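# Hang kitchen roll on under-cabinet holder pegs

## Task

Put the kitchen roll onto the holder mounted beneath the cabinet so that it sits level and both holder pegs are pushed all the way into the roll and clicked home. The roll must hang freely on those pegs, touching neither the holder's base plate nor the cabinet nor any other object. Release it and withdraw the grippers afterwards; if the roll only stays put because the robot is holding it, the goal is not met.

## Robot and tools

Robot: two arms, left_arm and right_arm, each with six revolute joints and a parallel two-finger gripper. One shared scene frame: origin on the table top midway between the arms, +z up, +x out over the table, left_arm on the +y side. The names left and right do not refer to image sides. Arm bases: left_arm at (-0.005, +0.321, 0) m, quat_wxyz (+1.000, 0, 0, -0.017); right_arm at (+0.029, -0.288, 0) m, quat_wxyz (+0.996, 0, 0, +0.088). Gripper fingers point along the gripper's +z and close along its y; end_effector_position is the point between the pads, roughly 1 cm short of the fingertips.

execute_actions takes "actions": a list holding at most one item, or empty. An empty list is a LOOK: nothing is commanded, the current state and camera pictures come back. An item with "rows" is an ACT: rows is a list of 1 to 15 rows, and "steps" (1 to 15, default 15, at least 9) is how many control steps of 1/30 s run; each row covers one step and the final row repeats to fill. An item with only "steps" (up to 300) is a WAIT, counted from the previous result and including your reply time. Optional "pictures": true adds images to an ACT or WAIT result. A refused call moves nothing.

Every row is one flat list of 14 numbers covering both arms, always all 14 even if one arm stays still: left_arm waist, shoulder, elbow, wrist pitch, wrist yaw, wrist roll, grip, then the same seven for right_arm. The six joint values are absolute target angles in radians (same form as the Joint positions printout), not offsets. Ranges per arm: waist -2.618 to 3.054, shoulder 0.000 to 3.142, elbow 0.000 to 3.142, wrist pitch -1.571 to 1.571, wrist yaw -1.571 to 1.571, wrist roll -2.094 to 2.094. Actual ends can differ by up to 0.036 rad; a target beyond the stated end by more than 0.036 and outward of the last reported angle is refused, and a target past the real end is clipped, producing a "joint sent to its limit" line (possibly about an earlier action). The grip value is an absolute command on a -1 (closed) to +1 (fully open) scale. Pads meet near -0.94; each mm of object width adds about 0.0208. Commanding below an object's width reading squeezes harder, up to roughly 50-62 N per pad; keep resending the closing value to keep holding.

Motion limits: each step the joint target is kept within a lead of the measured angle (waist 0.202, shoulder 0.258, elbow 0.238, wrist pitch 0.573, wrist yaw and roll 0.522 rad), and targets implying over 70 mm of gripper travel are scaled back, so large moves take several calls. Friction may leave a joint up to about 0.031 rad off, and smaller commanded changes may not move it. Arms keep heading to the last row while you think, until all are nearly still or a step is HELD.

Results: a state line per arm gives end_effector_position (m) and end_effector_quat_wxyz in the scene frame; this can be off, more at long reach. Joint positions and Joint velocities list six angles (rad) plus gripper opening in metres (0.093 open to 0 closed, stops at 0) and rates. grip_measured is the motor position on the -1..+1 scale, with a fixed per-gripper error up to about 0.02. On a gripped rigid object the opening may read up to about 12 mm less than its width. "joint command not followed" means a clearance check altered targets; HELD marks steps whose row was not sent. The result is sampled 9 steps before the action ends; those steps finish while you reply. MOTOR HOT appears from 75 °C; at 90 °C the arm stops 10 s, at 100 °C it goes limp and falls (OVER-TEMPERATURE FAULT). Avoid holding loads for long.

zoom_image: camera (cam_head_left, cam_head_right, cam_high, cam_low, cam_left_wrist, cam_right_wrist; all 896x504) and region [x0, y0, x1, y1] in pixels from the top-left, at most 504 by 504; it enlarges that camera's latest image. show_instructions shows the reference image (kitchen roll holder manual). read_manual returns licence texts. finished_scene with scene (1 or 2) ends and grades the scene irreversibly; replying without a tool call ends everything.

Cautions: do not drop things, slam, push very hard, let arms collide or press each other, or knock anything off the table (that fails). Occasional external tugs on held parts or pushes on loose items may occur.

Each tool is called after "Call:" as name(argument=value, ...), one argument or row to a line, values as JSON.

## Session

Call:
execute_actions(
  actions=[],
)

Call:
show_instructions(
)

Scene clock: 0.00 s of 6000.00 s.
left_arm: end_effector_position=(+0.3282, +0.1631, +0.2913) grip_measured=+0.980 end_effector_quat_wxyz=(+0.567, +0.606, +0.500, -0.245) | right_arm: end_effector_position=(+0.0690, -0.4377, +0.1723) grip_measured=+1.000 end_effector_quat_wxyz=(+0.023, +0.166, +0.958, -0.232)
Joint positions: left_arm=[ 0.03   1.417  1.197 -0.49   1.201  1.149  0.092] | right_arm=[-1.191  0.744  0.905 -1.341  0.27  -0.725  0.093]
Joint velocities: left_arm=[ 0.007 -0.012 -0.002  0.007 -0.022 -0.051  0.   ] | right_arm=[-0.012 -0.002 -0.007 -0.007 -0.051 -0.007  0.   ]

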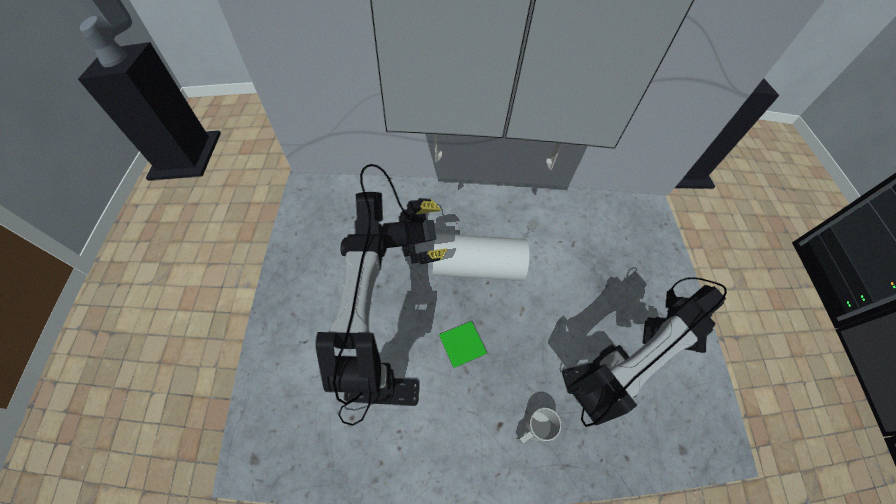

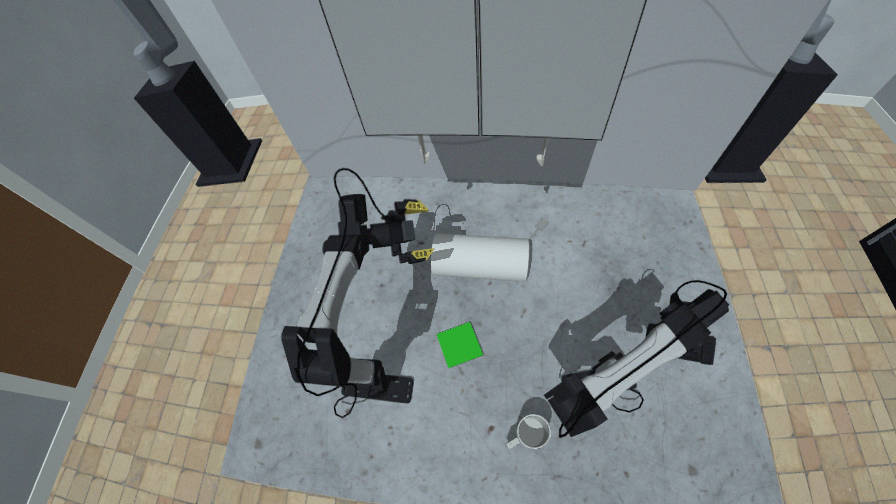

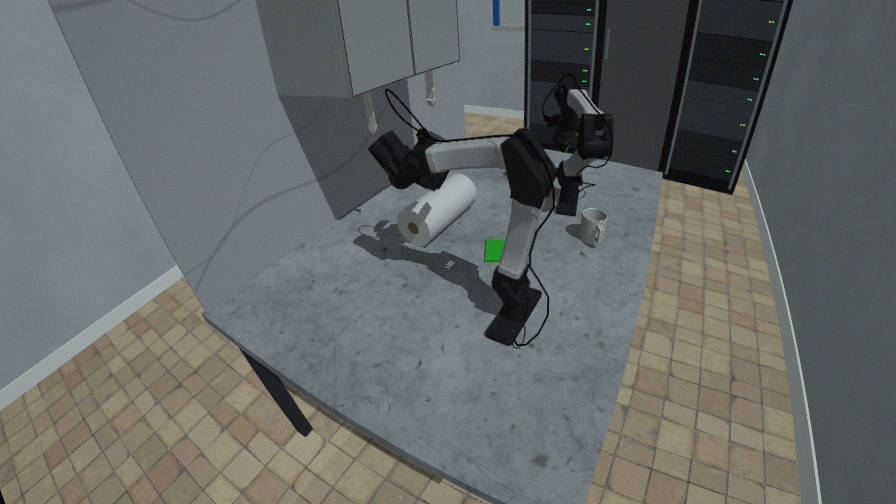

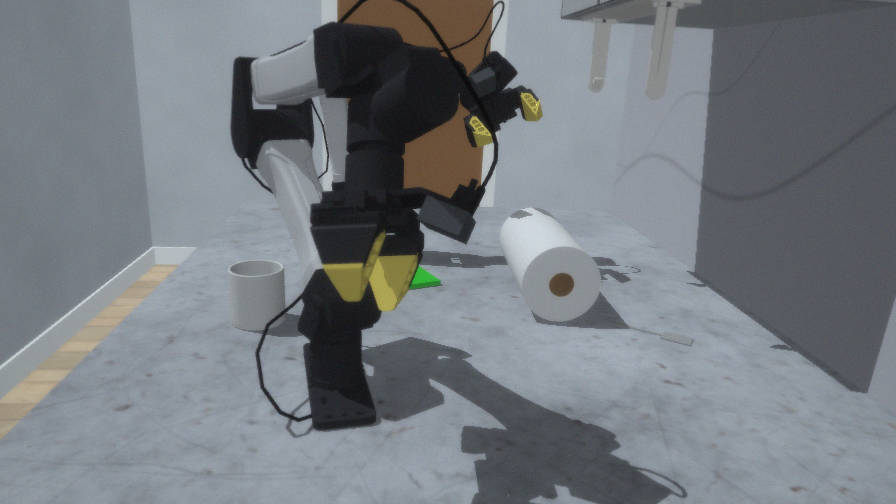

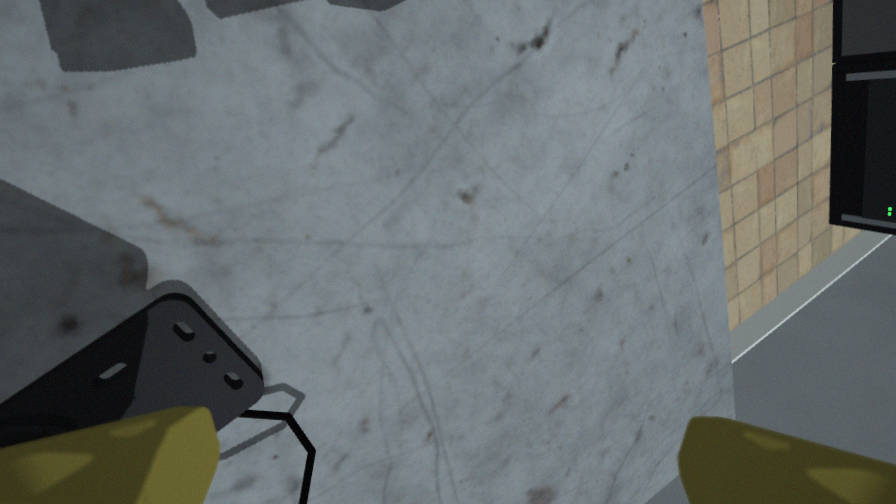

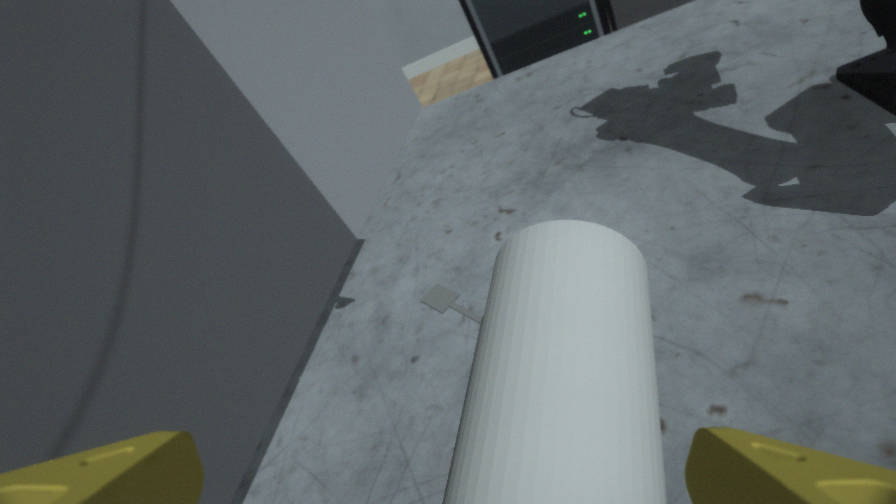

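Reference images for this scene: kitchen roll holder manual.

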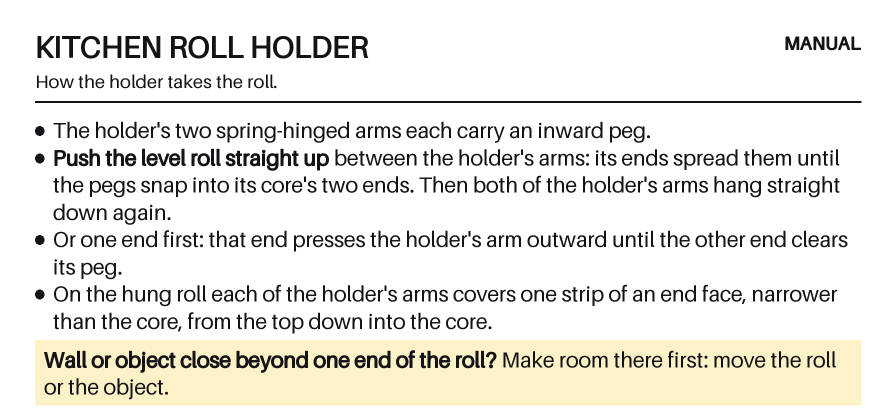

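Call:
execute_actions(
  actions=[
    {"rows":[[0.3,1.4,0.7,0.7,1.247,-1.57,-0.05,-0.3,1.2,0.6,0.6,-1.04,1.57,-0.05]]},
  ],
)

Call:
execute_actions(
  actions=[
    {"steps":25},
  ],
)

Call:
execute_actions(
  actions=[
    {"rows":[[0.25,1.85,0.515,1.3,1.247,-1.57,-0.05,-0.2,1.7,0.312,1.4,-1.04,1.57,-0.05]]},
  ],
)

Call:
execute_actions(
  actions=[
    {"rows":[[0.23,2.11,0.515,1.42,1.247,-1.57,-0.05,-0.17,2.03,0.312,1.54,-1.04,1.57,-0.05]]},
  ],
)

Call:
execute_actions(
  actions=[
    {"steps":20},
  ],
  pictures=true,
)

Scene clock: 1.17 s of 6000.00 s.
left_arm: end_effector_position=(+0.3525, +0.2579, +0.2235) grip_measured=-0.043 end_effector_quat_wxyz=(+0.597, +0.404, +0.640, -0.266) | right_arm: end_effector_position=(+0.1676, -0.4352, +0.1104) grip_measured=-0.043 end_effector_quat_wxyz=(+0.144, +0.190, +0.966, -0.101)
Joint positions: left_arm=[0.31  1.399 0.779 0.173 1.228 0.568 0.043] | right_arm=[-0.995  0.947  0.746 -1.016 -0.005 -0.43   0.043]
Joint velocities: left_arm=[ 0.344  0.222 -1.805  2.63   0.007 -2.85  -0.009] | right_arm=[ 1.131  1.409 -0.818  1.722 -1.634  1.502 -0.011]
Steps of this call (steps 1 to 29: nothing new was sent; steps 30 to 35: the first 6 steps of this action). Readings (joint positions):
30: left_arm=[0.053 1.410 1.153 -0.391 1.220 1.067] | right_arm=[-1.175 0.753 0.894 -1.314 0.242 -0.686]
31: left_arm=[0.109 1.395 1.083 -0.267 1.232 0.967] | right_arm=[-1.141 0.777 0.870 -1.259 0.195 -0.637]
33: left_arm=[0.244 1.390 0.929 -0.035 1.234 0.768] | right_arm=[-1.071 0.855 0.809 -1.139 0.099 -0.538]
35: the state above

Scene clock: 2.00 s of 6000.00 s.
left_arm: end_effector_position=(+0.3557, +0.2569, +0.2523) grip_measured=-0.048 end_effector_quat_wxyz=(+0.223, -0.196, +0.684, -0.666) | right_arm: end_effector_position=(+0.3659, -0.1866, +0.2794) grip_measured=-0.047 end_effector_quat_wxyz=(+0.286, +0.184, +0.683, +0.647)
Joint positions: left_arm=[ 0.306  1.412  0.69   0.682  1.241 -1.49   0.043] | right_arm=[-0.302  1.179  0.623  0.556 -1.018  1.419  0.043]
Joint velocities: left_arm=[-0.002  0.002  0.007  0.007 -0.066 -0.462 -0.001] | right_arm=[-0.002  0.007  0.012  0.344 -0.11   0.901 -0.   ]
Kept back: nothing.
Steps of this call (steps 1 to 9: the last 9 steps of your previous action; steps 10 to 25: the robot went on to your last target). Readings (joint positions):
1: left_arm=[0.314 1.408 0.730 0.257 1.228 0.468] | right_arm=[-0.955 0.997 0.720 -0.952 -0.061 -0.372]
2: left_arm=[0.312 1.415 0.702 0.325 1.229 0.369] | right_arm=[-0.912 1.046 0.697 -0.884 -0.121 -0.310]
4: left_arm=[0.307 1.417 0.690 0.437 1.232 0.169] | right_arm=[-0.818 1.121 0.659 -0.740 -0.248 -0.179]
8: left_arm=[0.306 1.412 0.690 0.592 1.237 -0.228] | right_arm=[-0.629 1.173 0.628 -0.465 -0.500 0.080]
25: the state above

Scene clock: 2.20 s of 6000.00 s.
left_arm: end_effector_position=(+0.3618, +0.2405, +0.1318) grip_measured=-0.048 end_effector_quat_wxyz=(+0.147, -0.237, +0.685, -0.673) | right_arm: end_effector_position=(+0.3581, -0.1547, +0.1547) grip_measured=-0.047 end_effector_quat_wxyz=(+0.189, +0.212, +0.691, +0.665)
Joint positions: left_arm=[ 0.255  1.822  0.542  1.125  1.241 -1.543  0.043] | right_arm=[-0.208  1.581  0.365  1.13  -1.027  1.518  0.043]
Joint velocities: left_arm=[-0.012  1.643 -0.564  0.33  -0.022 -0.183 -0.   ] | right_arm=[ 0.105  2.474 -0.974  1.165 -0.007  0.256  0.   ]
Steps of this call (steps 1 to 6: the first 6 steps of this action). Readings (joint positions):
1: left_arm=[0.300 1.444 0.667 0.789 1.241 -1.505] | right_arm=[-0.292 1.205 0.599 0.652 -1.019 1.444]
2: left_arm=[0.286 1.503 0.638 0.921 1.241 -1.514] | right_arm=[-0.267 1.253 0.561 0.777 -1.019 1.461]
4: left_arm=[0.261 1.670 0.582 1.073 1.242 -1.530] | right_arm=[-0.226 1.400 0.453 0.996 -1.022 1.494]
6: the state above

Scene clock: 2.70 s of 6000.00 s.
left_arm: end_effector_position=(+0.3550, +0.2327, +0.0610) grip_measured=-0.048 end_effector_quat_wxyz=(+0.102, -0.267, +0.684, -0.672) | right_arm: end_effector_position=(+0.3470, -0.1441, +0.0635) grip_measured=-0.047 end_effector_quat_wxyz=(+0.111, +0.262, +0.700, +0.655)
Joint positions: left_arm=[ 0.237  2.122  0.52   1.361  1.243 -1.564  0.043] | right_arm=[-0.178  2.024  0.318  1.477 -1.035  1.563  0.043]
Joint velocities: left_arm=[-0.027  0.335 -0.012 -0.037 -0.022  0.037  0.   ] | right_arm=[ 0.032  0.349  0.012 -0.007 -0.051  0.022  0.   ]
Steps of this call (steps 1 to 9: the last 9 steps of your previous action; steps 10 to 15: the first 6 steps of this action). Readings (joint positions):
10: left_arm=[0.253 1.895 0.510 1.301 1.245 -1.561] | right_arm=[-0.202 1.748 0.307 1.400 -1.034 1.559]
11: left_arm=[0.248 1.953 0.518 1.346 1.245 -1.561] | right_arm=[-0.194 1.820 0.315 1.455 -1.034 1.559]
13: left_arm=[0.240 2.067 0.520 1.363 1.243 -1.562] | right_arm=[-0.182 1.961 0.318 1.480 -1.034 1.560]
15: the state above

Scene clock: 3.37 s of 6000.00 s.
left_arm: end_effector_position=(+0.3559, +0.2328, +0.0648) grip_measured=-0.048 end_effector_quat_wxyz=(+0.115, -0.254, +0.684, -0.674) | right_arm: end_effector_position=(+0.3486, -0.1439, +0.0712) grip_measured=-0.047 end_effector_quat_wxyz=(+0.129, +0.244, +0.696, +0.662)
Joint positions: left_arm=[ 0.236  2.127  0.52   1.404  1.243 -1.564  0.043] | right_arm=[-0.177  2.029  0.318  1.535 -1.035  1.563  0.043]
Joint velocities: left_arm=[-0.002  0.002 -0.022  0.051 -0.007 -0.081  0.   ] | right_arm=[ 0.007 -0.017 -0.007 -0.037  0.022 -0.051  0.   ]
Kept back: nothing.
Steps of this call (steps 1 to 9: the last 9 steps of your previous action; steps 10 to 20: the robot went on to your last target). Readings (joint positions):
1: left_arm=[0.236 2.127 0.520 1.361 1.243 -1.564] | right_arm=[-0.177 2.029 0.318 1.479 -1.035 1.563]
2: left_arm=[0.236 2.127 0.520 1.367 1.243 -1.564] | right_arm=[-0.177 2.029 0.318 1.488 -1.035 1.563]
4: left_arm=[0.236 2.127 0.520 1.383 1.243 -1.564] | right_arm=[-0.177 2.029 0.318 1.507 -1.035 1.563]
8: left_arm=[0.236 2.127 0.520 1.396 1.243 -1.564] | right_arm=[-0.177 2.029 0.318 1.525 -1.035 1.563]
20: the state above

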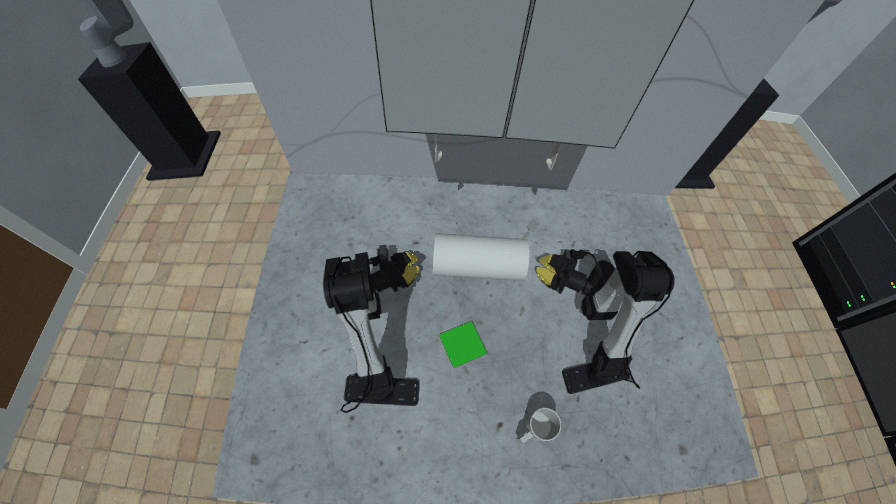

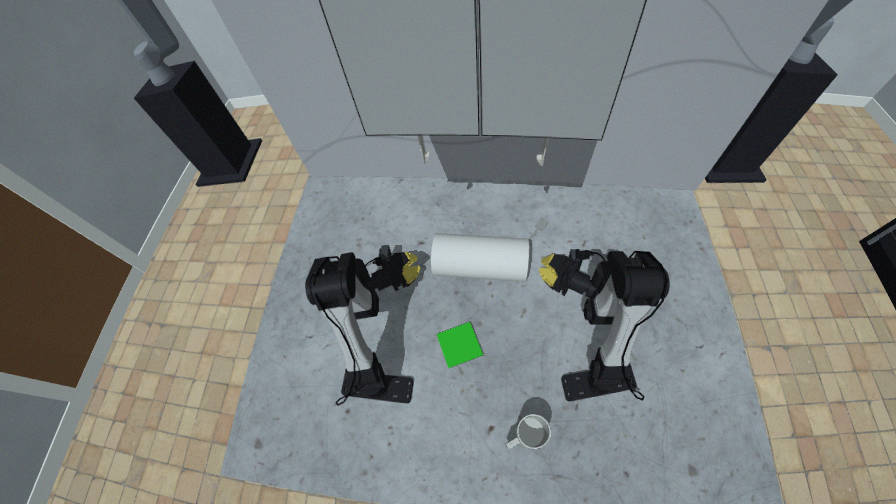

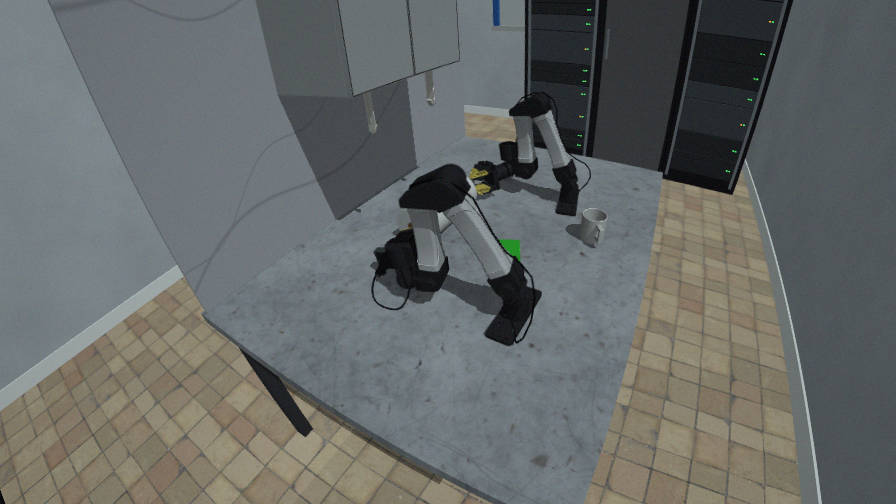

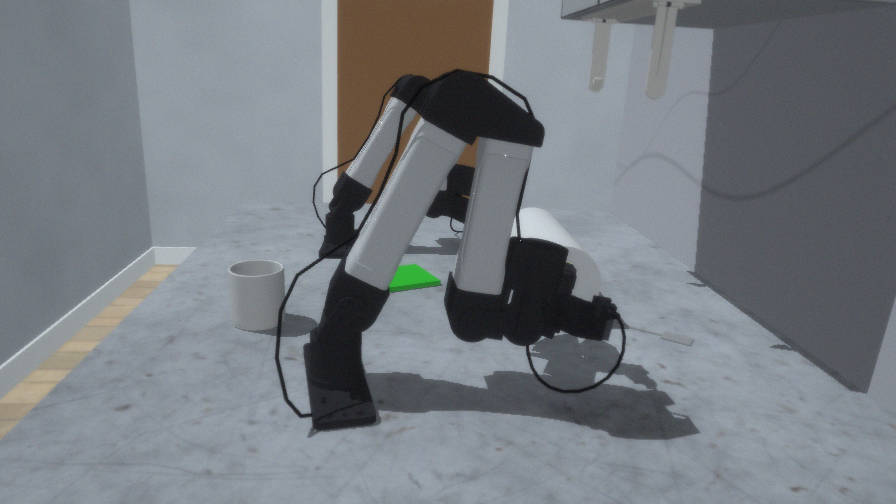

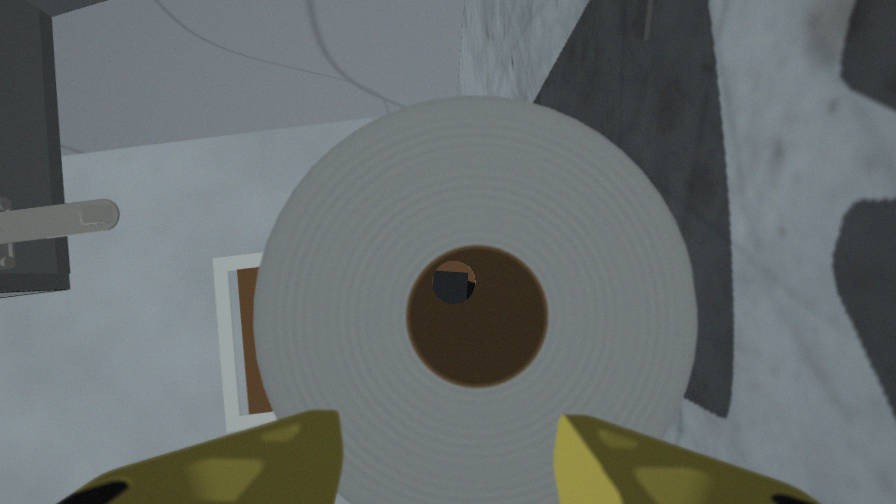

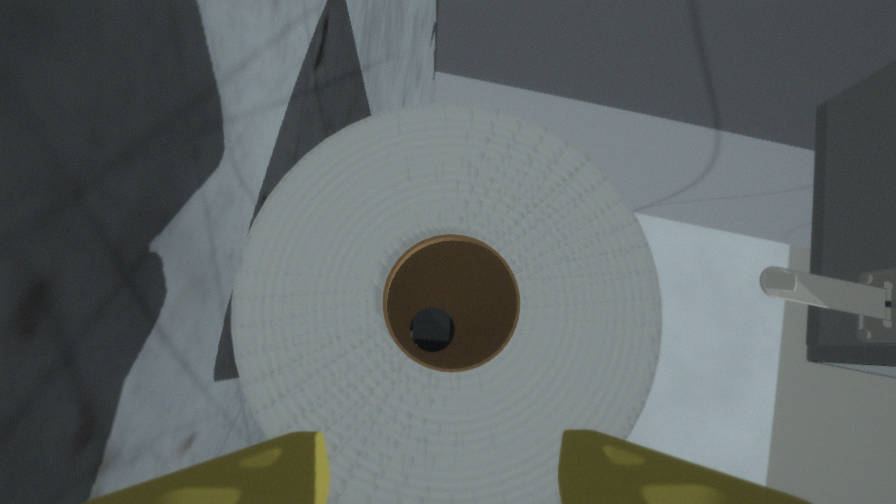

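Call:
execute_actions(
  actions=[
    {"rows":[[0.18,2.115,0.52,1.42,1.165,-1.57,-0.05,-0.12,2.03,0.312,1.475,-0.995,1.57,-0.05]],"steps":10},
  ],
)

Call:
execute_actions(
  actions=[
    {"rows":[[0.13,2.115,0.52,1.42,1.165,-1.57,-0.05,-0.075,2.03,0.312,1.475,-0.995,1.57,-0.05]]},
  ],
)

Call:
execute_actions(
  actions=[
    {"steps":12},
  ],
  pictures=true,
)

Scene clock: 4.13 s of 6000.00 s.
left_arm: end_effector_position=(+0.3571, +0.2316, +0.0645) grip_measured=-0.048 end_effector_quat_wxyz=(+0.117, -0.256, +0.684, -0.673) | right_arm: end_effector_position=(+0.3486, -0.1426, +0.0704) grip_measured=-0.047 end_effector_quat_wxyz=(+0.128, +0.246, +0.697, +0.661)
Joint positions: left_arm=[ 0.23   2.127  0.52   1.404  1.231 -1.564  0.043] | right_arm=[-0.171  2.029  0.318  1.531 -1.028  1.563  0.043]
Joint velocities: left_arm=[-0.266 -0.022 -0.002  0.007 -0.505 -0.037 -0.   ] | right_arm=[ 0.291 -0.012  0.002 -0.271  0.3    0.022 -0.001]
Steps of this call (steps 1 to 15: the robot went on to your last target; steps 16 to 22: nothing new was sent; step 23: the first step of this action). Readings (joint positions):
23: the state above

Scene clock: 4.63 s of 6000.00 s.
left_arm: end_effector_position=(+0.3554, +0.2012, +0.0627) grip_measured=-0.048 end_effector_quat_wxyz=(+0.105, -0.242, +0.693, -0.671) | right_arm: end_effector_position=(+0.3368, -0.1164, +0.0633) grip_measured=-0.047 end_effector_quat_wxyz=(+0.094, +0.236, +0.709, +0.657)
Joint positions: left_arm=[ 0.132  2.127  0.52   1.405  1.172 -1.564  0.043] | right_arm=[-0.08   2.029  0.318  1.491 -1.001  1.563  0.043]
Joint velocities: left_arm=[-0.056 -0.007  0.012  0.007 -0.037 -0.037 -0.   ] | right_arm=[ 0.017  0.002  0.007 -0.051  0.007 -0.007 -0.001]
Steps of this call (steps 1 to 9: the last 9 steps of your previous action; steps 10 to 15: the first 6 steps of this action). Readings (joint positions):
10: left_arm=[0.177 2.127 0.520 1.405 1.176 -1.564] | right_arm=[-0.120 2.029 0.318 1.493 -1.002 1.563]
11: left_arm=[0.166 2.127 0.520 1.405 1.172 -1.564] | right_arm=[-0.108 2.029 0.318 1.493 -1.001 1.563]
13: left_arm=[0.142 2.127 0.520 1.405 1.172 -1.564] | right_arm=[-0.087 2.029 0.318 1.492 -1.001 1.563]
15: the state above

Scene clock: 5.03 s of 6000.00 s.
left_arm: end_effector_position=(+0.3555, +0.2011, +0.0626) grip_measured=-0.048 end_effector_quat_wxyz=(+0.105, -0.242, +0.693, -0.671) | right_arm: end_effector_position=(+0.3368, -0.1164, +0.0631) grip_measured=-0.047 end_effector_quat_wxyz=(+0.094, +0.236, +0.709, +0.657)
Joint positions: left_arm=[ 0.132  2.127  0.52   1.405  1.171 -1.564  0.043] | right_arm=[-0.08   2.029  0.318  1.49  -1.001  1.563  0.043]
Joint velocities: left_arm=[-0.017 -0.012 -0.007  0.007 -0.007  0.007  0.001] | right_arm=[-0.007  0.022 -0.012  0.007 -0.095 -0.037  0.   ]
Kept back: nothing.
Steps of this call (steps 1 to 9: the last 9 steps of your previous action; steps 10 to 12: the robot went on to your last target). Readings (joint positions):
1: left_arm=[0.132 2.127 0.520 1.405 1.172 -1.564] | right_arm=[-0.080 2.029 0.318 1.491 -1.001 1.563]
2: left_arm=[0.132 2.127 0.520 1.405 1.172 -1.564] | right_arm=[-0.080 2.029 0.318 1.491 -1.001 1.563]
4: left_arm=[0.132 2.127 0.520 1.405 1.171 -1.564] | right_arm=[-0.080 2.029 0.318 1.490 -1.001 1.563]
8: left_arm=[0.132 2.127 0.520 1.405 1.171 -1.564] | right_arm=[-0.080 2.029 0.318 1.490 -1.001 1.563]
12: the state above

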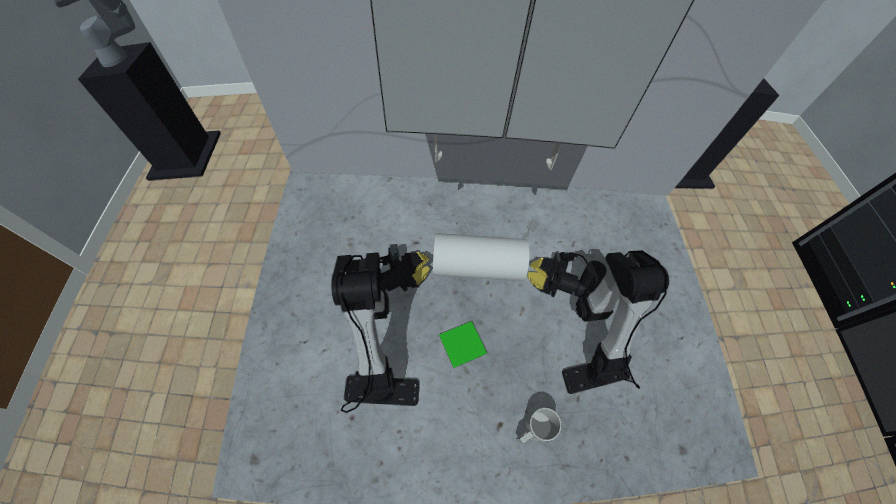

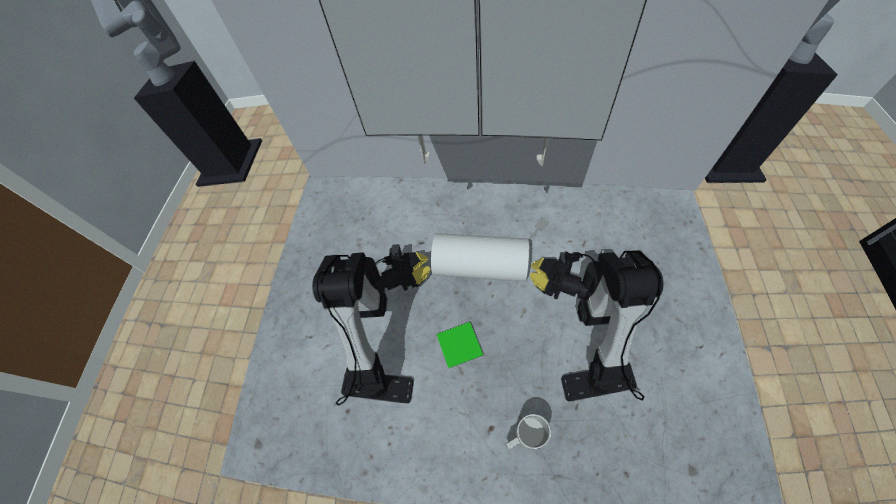

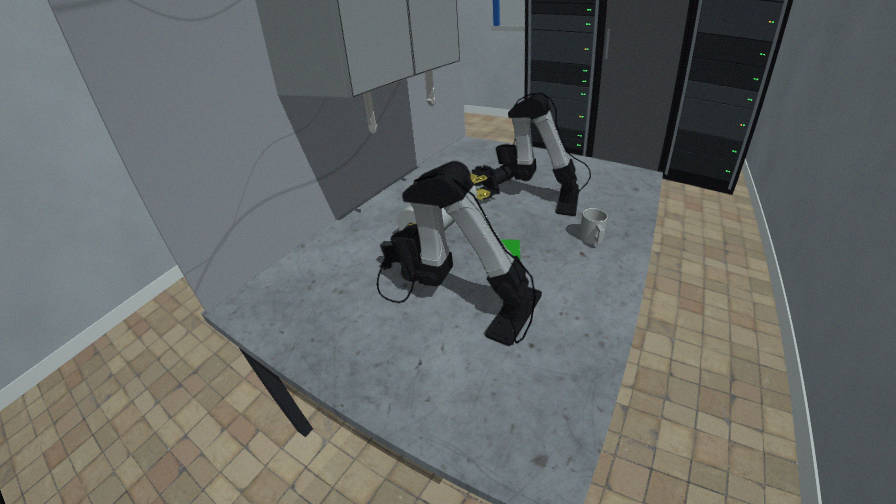

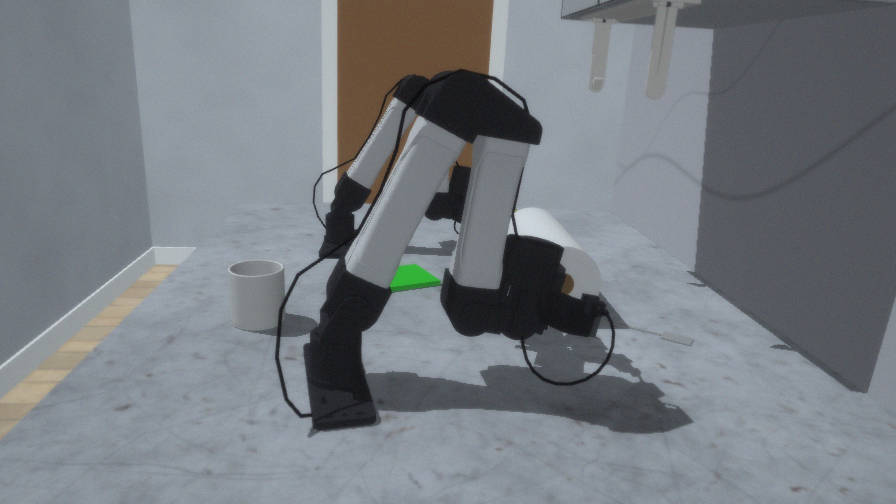

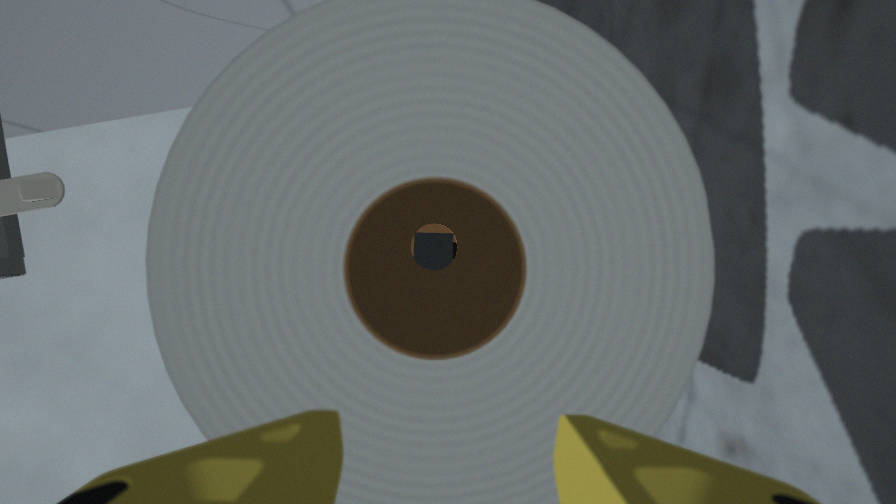

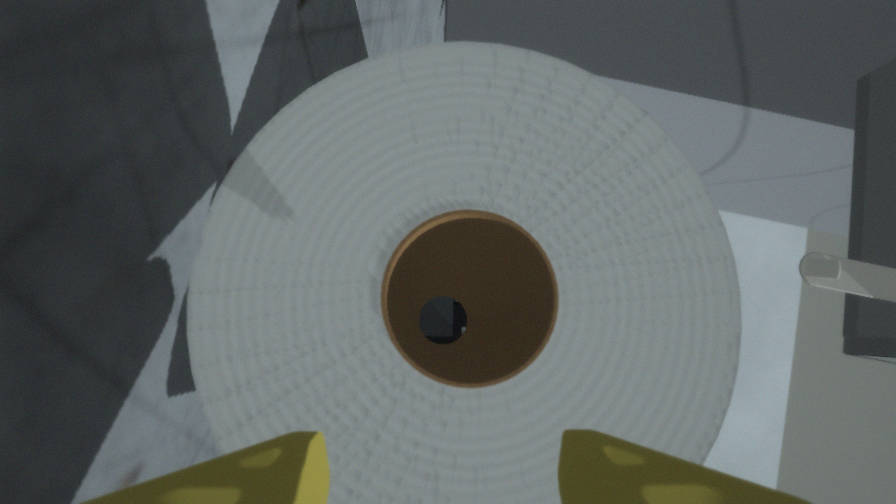

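Call:
execute_actions(
  actions=[
    {"rows":[[0.095,2.115,0.52,1.43,1.115,-1.57,-0.05,-0.04,2.03,0.312,1.5,-0.935,1.57,-0.05]],"steps":12},
  ],
)

Call:
execute_actions(
  actions=[
    {"rows":[[0.06,2.115,0.52,1.43,1.13,-1.57,-0.05,-0.005,2.03,0.312,1.5,-0.95,1.57,-0.05]],"steps":12},
  ],
)

Call:
execute_actions(
  actions=[
    {"rows":[[0.02,2.115,0.52,1.43,1.2,-1.57,-0.05,0.03,2.03,0.312,1.5,-1.01,1.57,-0.05]],"steps":12},
  ],
)

Call:
execute_actions(
  actions=[
    {"steps":12},
  ],
  pictures=true,
)

Scene clock: 5.67 s of 6000.00 s.
left_arm: end_effector_position=(+0.3568, +0.1961, +0.0625) grip_measured=-0.048 end_effector_quat_wxyz=(+0.109, -0.242, +0.694, -0.669) | right_arm: end_effector_position=(+0.3371, -0.1117, +0.0626) grip_measured=-0.047 end_effector_quat_wxyz=(+0.097, +0.237, +0.711, +0.655)
Joint positions: left_arm=[ 0.113  2.127  0.52   1.409  1.147 -1.564  0.043] | right_arm=[-0.058  2.029  0.318  1.493 -0.972  1.563  0.043]
Joint velocities: left_arm=[-0.242  0.012 -0.012  0.095 -0.212 -0.007 -0.001] | right_arm=[ 0.222 -0.012 -0.017  0.037  0.168  0.007  0.001]
Steps of this call (steps 1 to 15: the robot went on to your last target; step 16: nothing new was sent; steps 17 to 19: the first 3 steps of this action). Readings (joint positions):
17: left_arm=[0.129 2.127 0.520 1.406 1.163 -1.564] | right_arm=[-0.076 2.029 0.318 1.491 -0.991 1.563]
18: left_arm=[0.121 2.127 0.520 1.407 1.153 -1.564] | right_arm=[-0.067 2.029 0.318 1.492 -0.979 1.563]
19: the state above

Scene clock: 6.07 s of 6000.00 s.
left_arm: end_effector_position=(+0.3563, +0.1862, +0.0624) grip_measured=-0.048 end_effector_quat_wxyz=(+0.108, -0.237, +0.697, -0.668) | right_arm: end_effector_position=(+0.3355, -0.1038, +0.0624) grip_measured=-0.047 end_effector_quat_wxyz=(+0.098, +0.234, +0.713, +0.654)
Joint positions: left_arm=[ 0.08   2.127  0.52   1.414  1.121 -1.564  0.043] | right_arm=[-0.025  2.029  0.318  1.496 -0.944  1.564  0.043]
Joint velocities: left_arm=[-0.173 -0.022  0.007 -0.037 -0.11  -0.037  0.   ] | right_arm=[ 0.139 -0.017 -0.017  0.022  0.037  0.066 -0.   ]
Steps of this call (steps 1 to 9: the last 9 steps of your previous action; steps 10 to 12: the first 3 steps of this action). Readings (joint positions):
10: left_arm=[0.096 2.127 0.520 1.413 1.124 -1.564] | right_arm=[-0.043 2.029 0.318 1.496 -0.945 1.563]
11: left_arm=[0.088 2.127 0.520 1.414 1.124 -1.564] | right_arm=[-0.034 2.029 0.318 1.496 -0.945 1.563]
12: the state above

Scene clock: 6.47 s of 6000.00 s.
left_arm: end_effector_position=(+0.3573, +0.1848, +0.0623) grip_measured=-0.048 end_effector_quat_wxyz=(+0.111, -0.239, +0.697, -0.667) | right_arm: end_effector_position=(+0.3349, -0.1019, +0.0631) grip_measured=-0.047 end_effector_quat_wxyz=(+0.097, +0.232, +0.712, +0.655)
Joint positions: left_arm=[ 0.073  2.127  0.52   1.416  1.108 -1.564  0.043] | right_arm=[-0.018  2.029  0.318  1.501 -0.94   1.568  0.043]
Joint velocities: left_arm=[ 0.007  0.002 -0.012 -0.081 -0.022 -0.022  0.001] | right_arm=[-0.007 -0.002 -0.002 -0.007 -0.037  0.022 -0.   ]
Steps of this call (steps 1 to 9: the last 9 steps of your previous action; steps 10 to 12: the first 3 steps of this action). Readings (joint positions):
10: left_arm=[0.075 2.127 0.520 1.416 1.114 -1.564] | right_arm=[-0.021 2.029 0.318 1.500 -0.939 1.567]
11: left_arm=[0.073 2.127 0.520 1.416 1.110 -1.564] | right_arm=[-0.018 2.029 0.318 1.500 -0.940 1.568]
12: the state above

Scene clock: 6.87 s of 6000.00 s.
left_arm: end_effector_position=(+0.3575, +0.1849, +0.0623) grip_measured=-0.048 end_effector_quat_wxyz=(+0.112, -0.239, +0.697, -0.667) | right_arm: end_effector_position=(+0.3348, -0.1018, +0.0633) grip_measured=-0.047 end_effector_quat_wxyz=(+0.096, +0.232, +0.712, +0.655)
Joint positions: left_arm=[ 0.073  2.127  0.52   1.416  1.107 -1.564  0.043] | right_arm=[-0.018  2.029  0.318  1.502 -0.941  1.57   0.043]
Joint velocities: left_arm=[-0.012 -0.022 -0.002 -0.051  0.022 -0.095  0.001] | right_arm=[-0.017 -0.017 -0.012  0.066  0.051 -0.037  0.   ]
Kept back: nothing.
Steps of this call (steps 1 to 9: the last 9 steps of your previous action; steps 10 to 12: the robot went on to your last target). Readings (joint positions):
1: left_arm=[0.073 2.127 0.520 1.416 1.108 -1.564] | right_arm=[-0.018 2.029 0.318 1.502 -0.940 1.569]
2: left_arm=[0.073 2.127 0.520 1.416 1.108 -1.564] | right_arm=[-0.018 2.029 0.318 1.502 -0.941 1.569]
4: left_arm=[0.073 2.127 0.520 1.416 1.107 -1.564] | right_arm=[-0.018 2.029 0.318 1.502 -0.941 1.570]
8: left_arm=[0.073 2.127 0.520 1.416 1.107 -1.564] | right_arm=[-0.018 2.029 0.318 1.502 -0.941 1.570]
12: the state above

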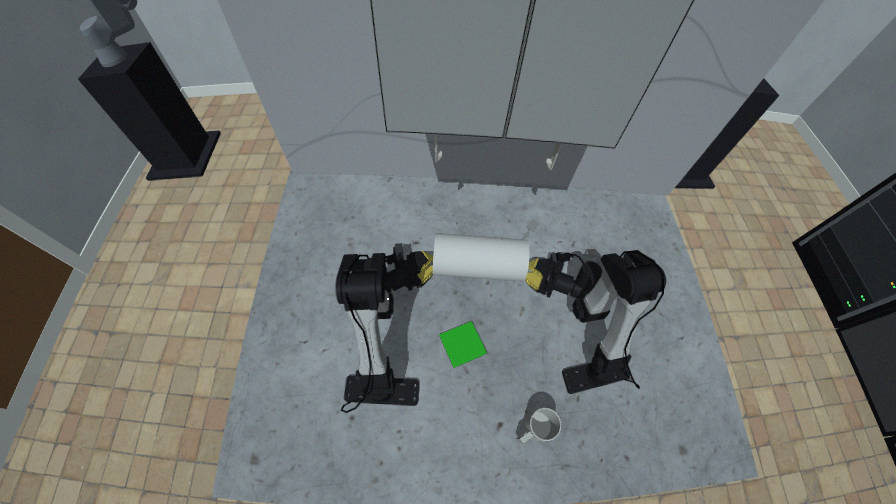

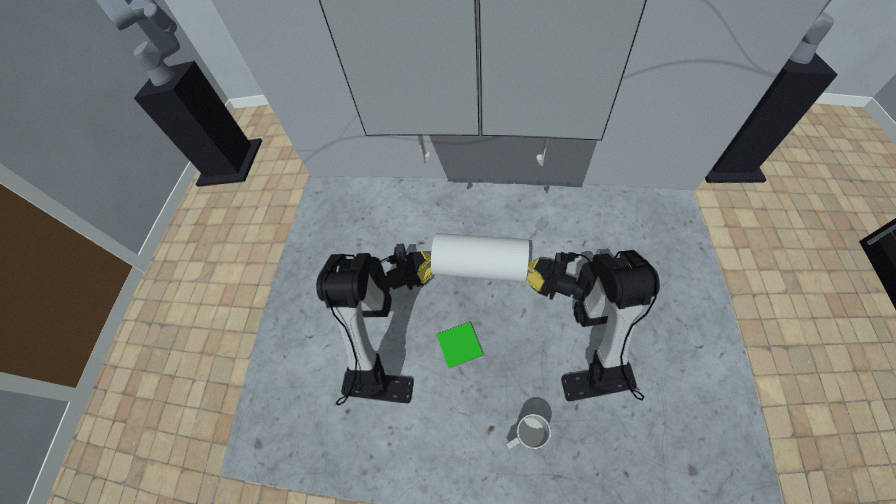

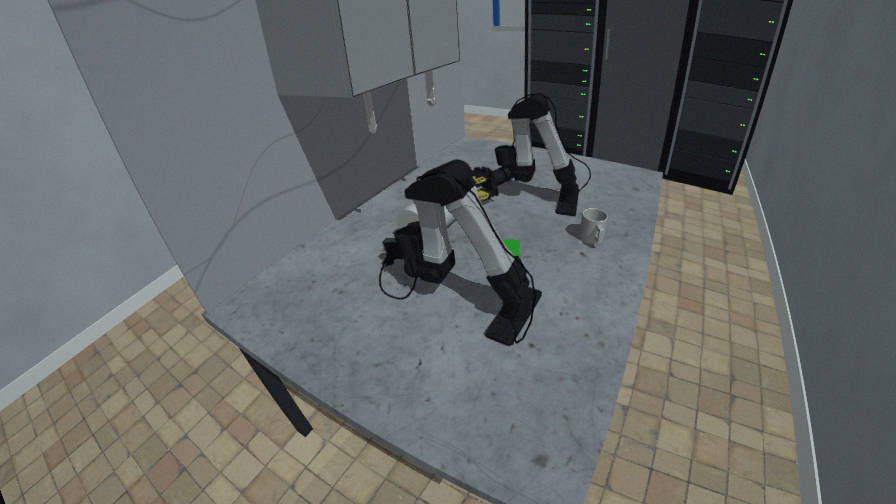

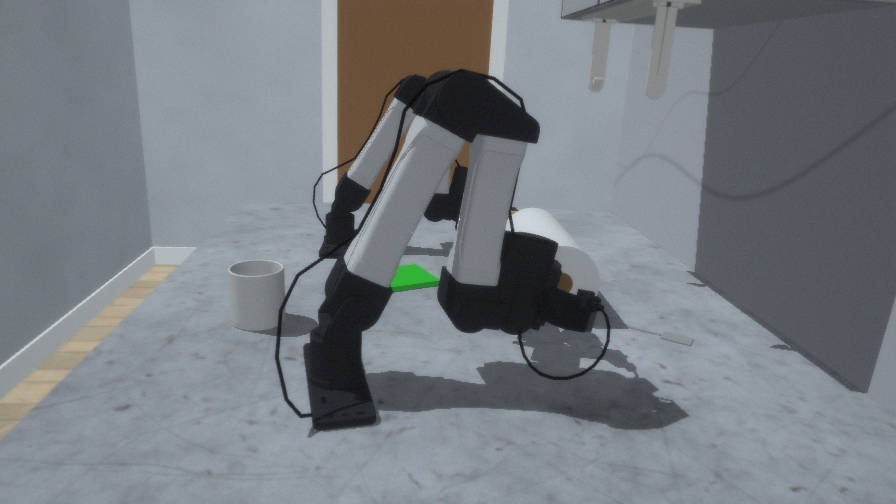

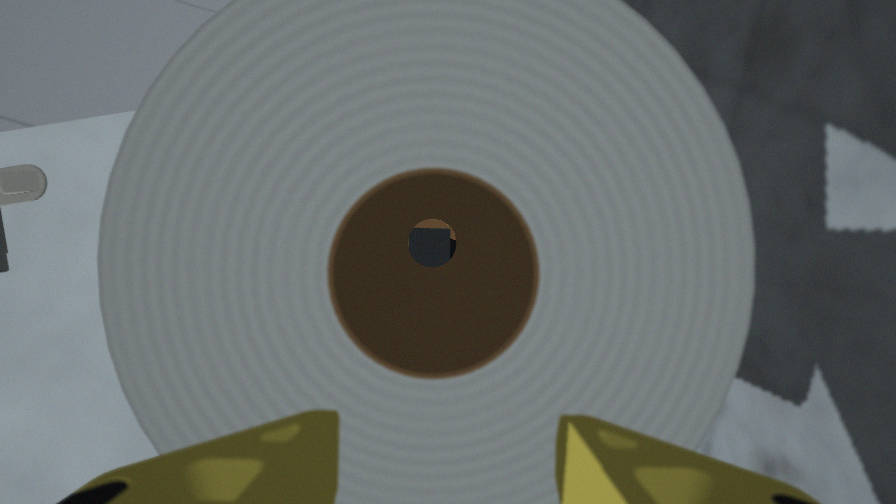

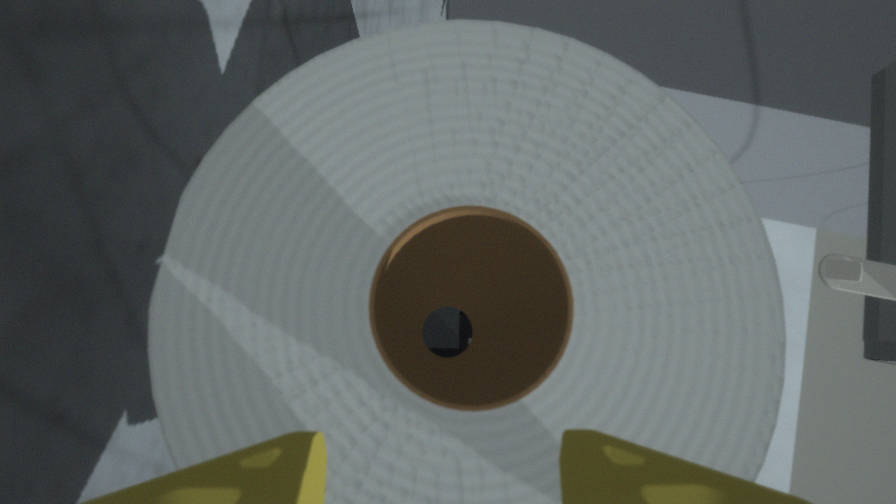

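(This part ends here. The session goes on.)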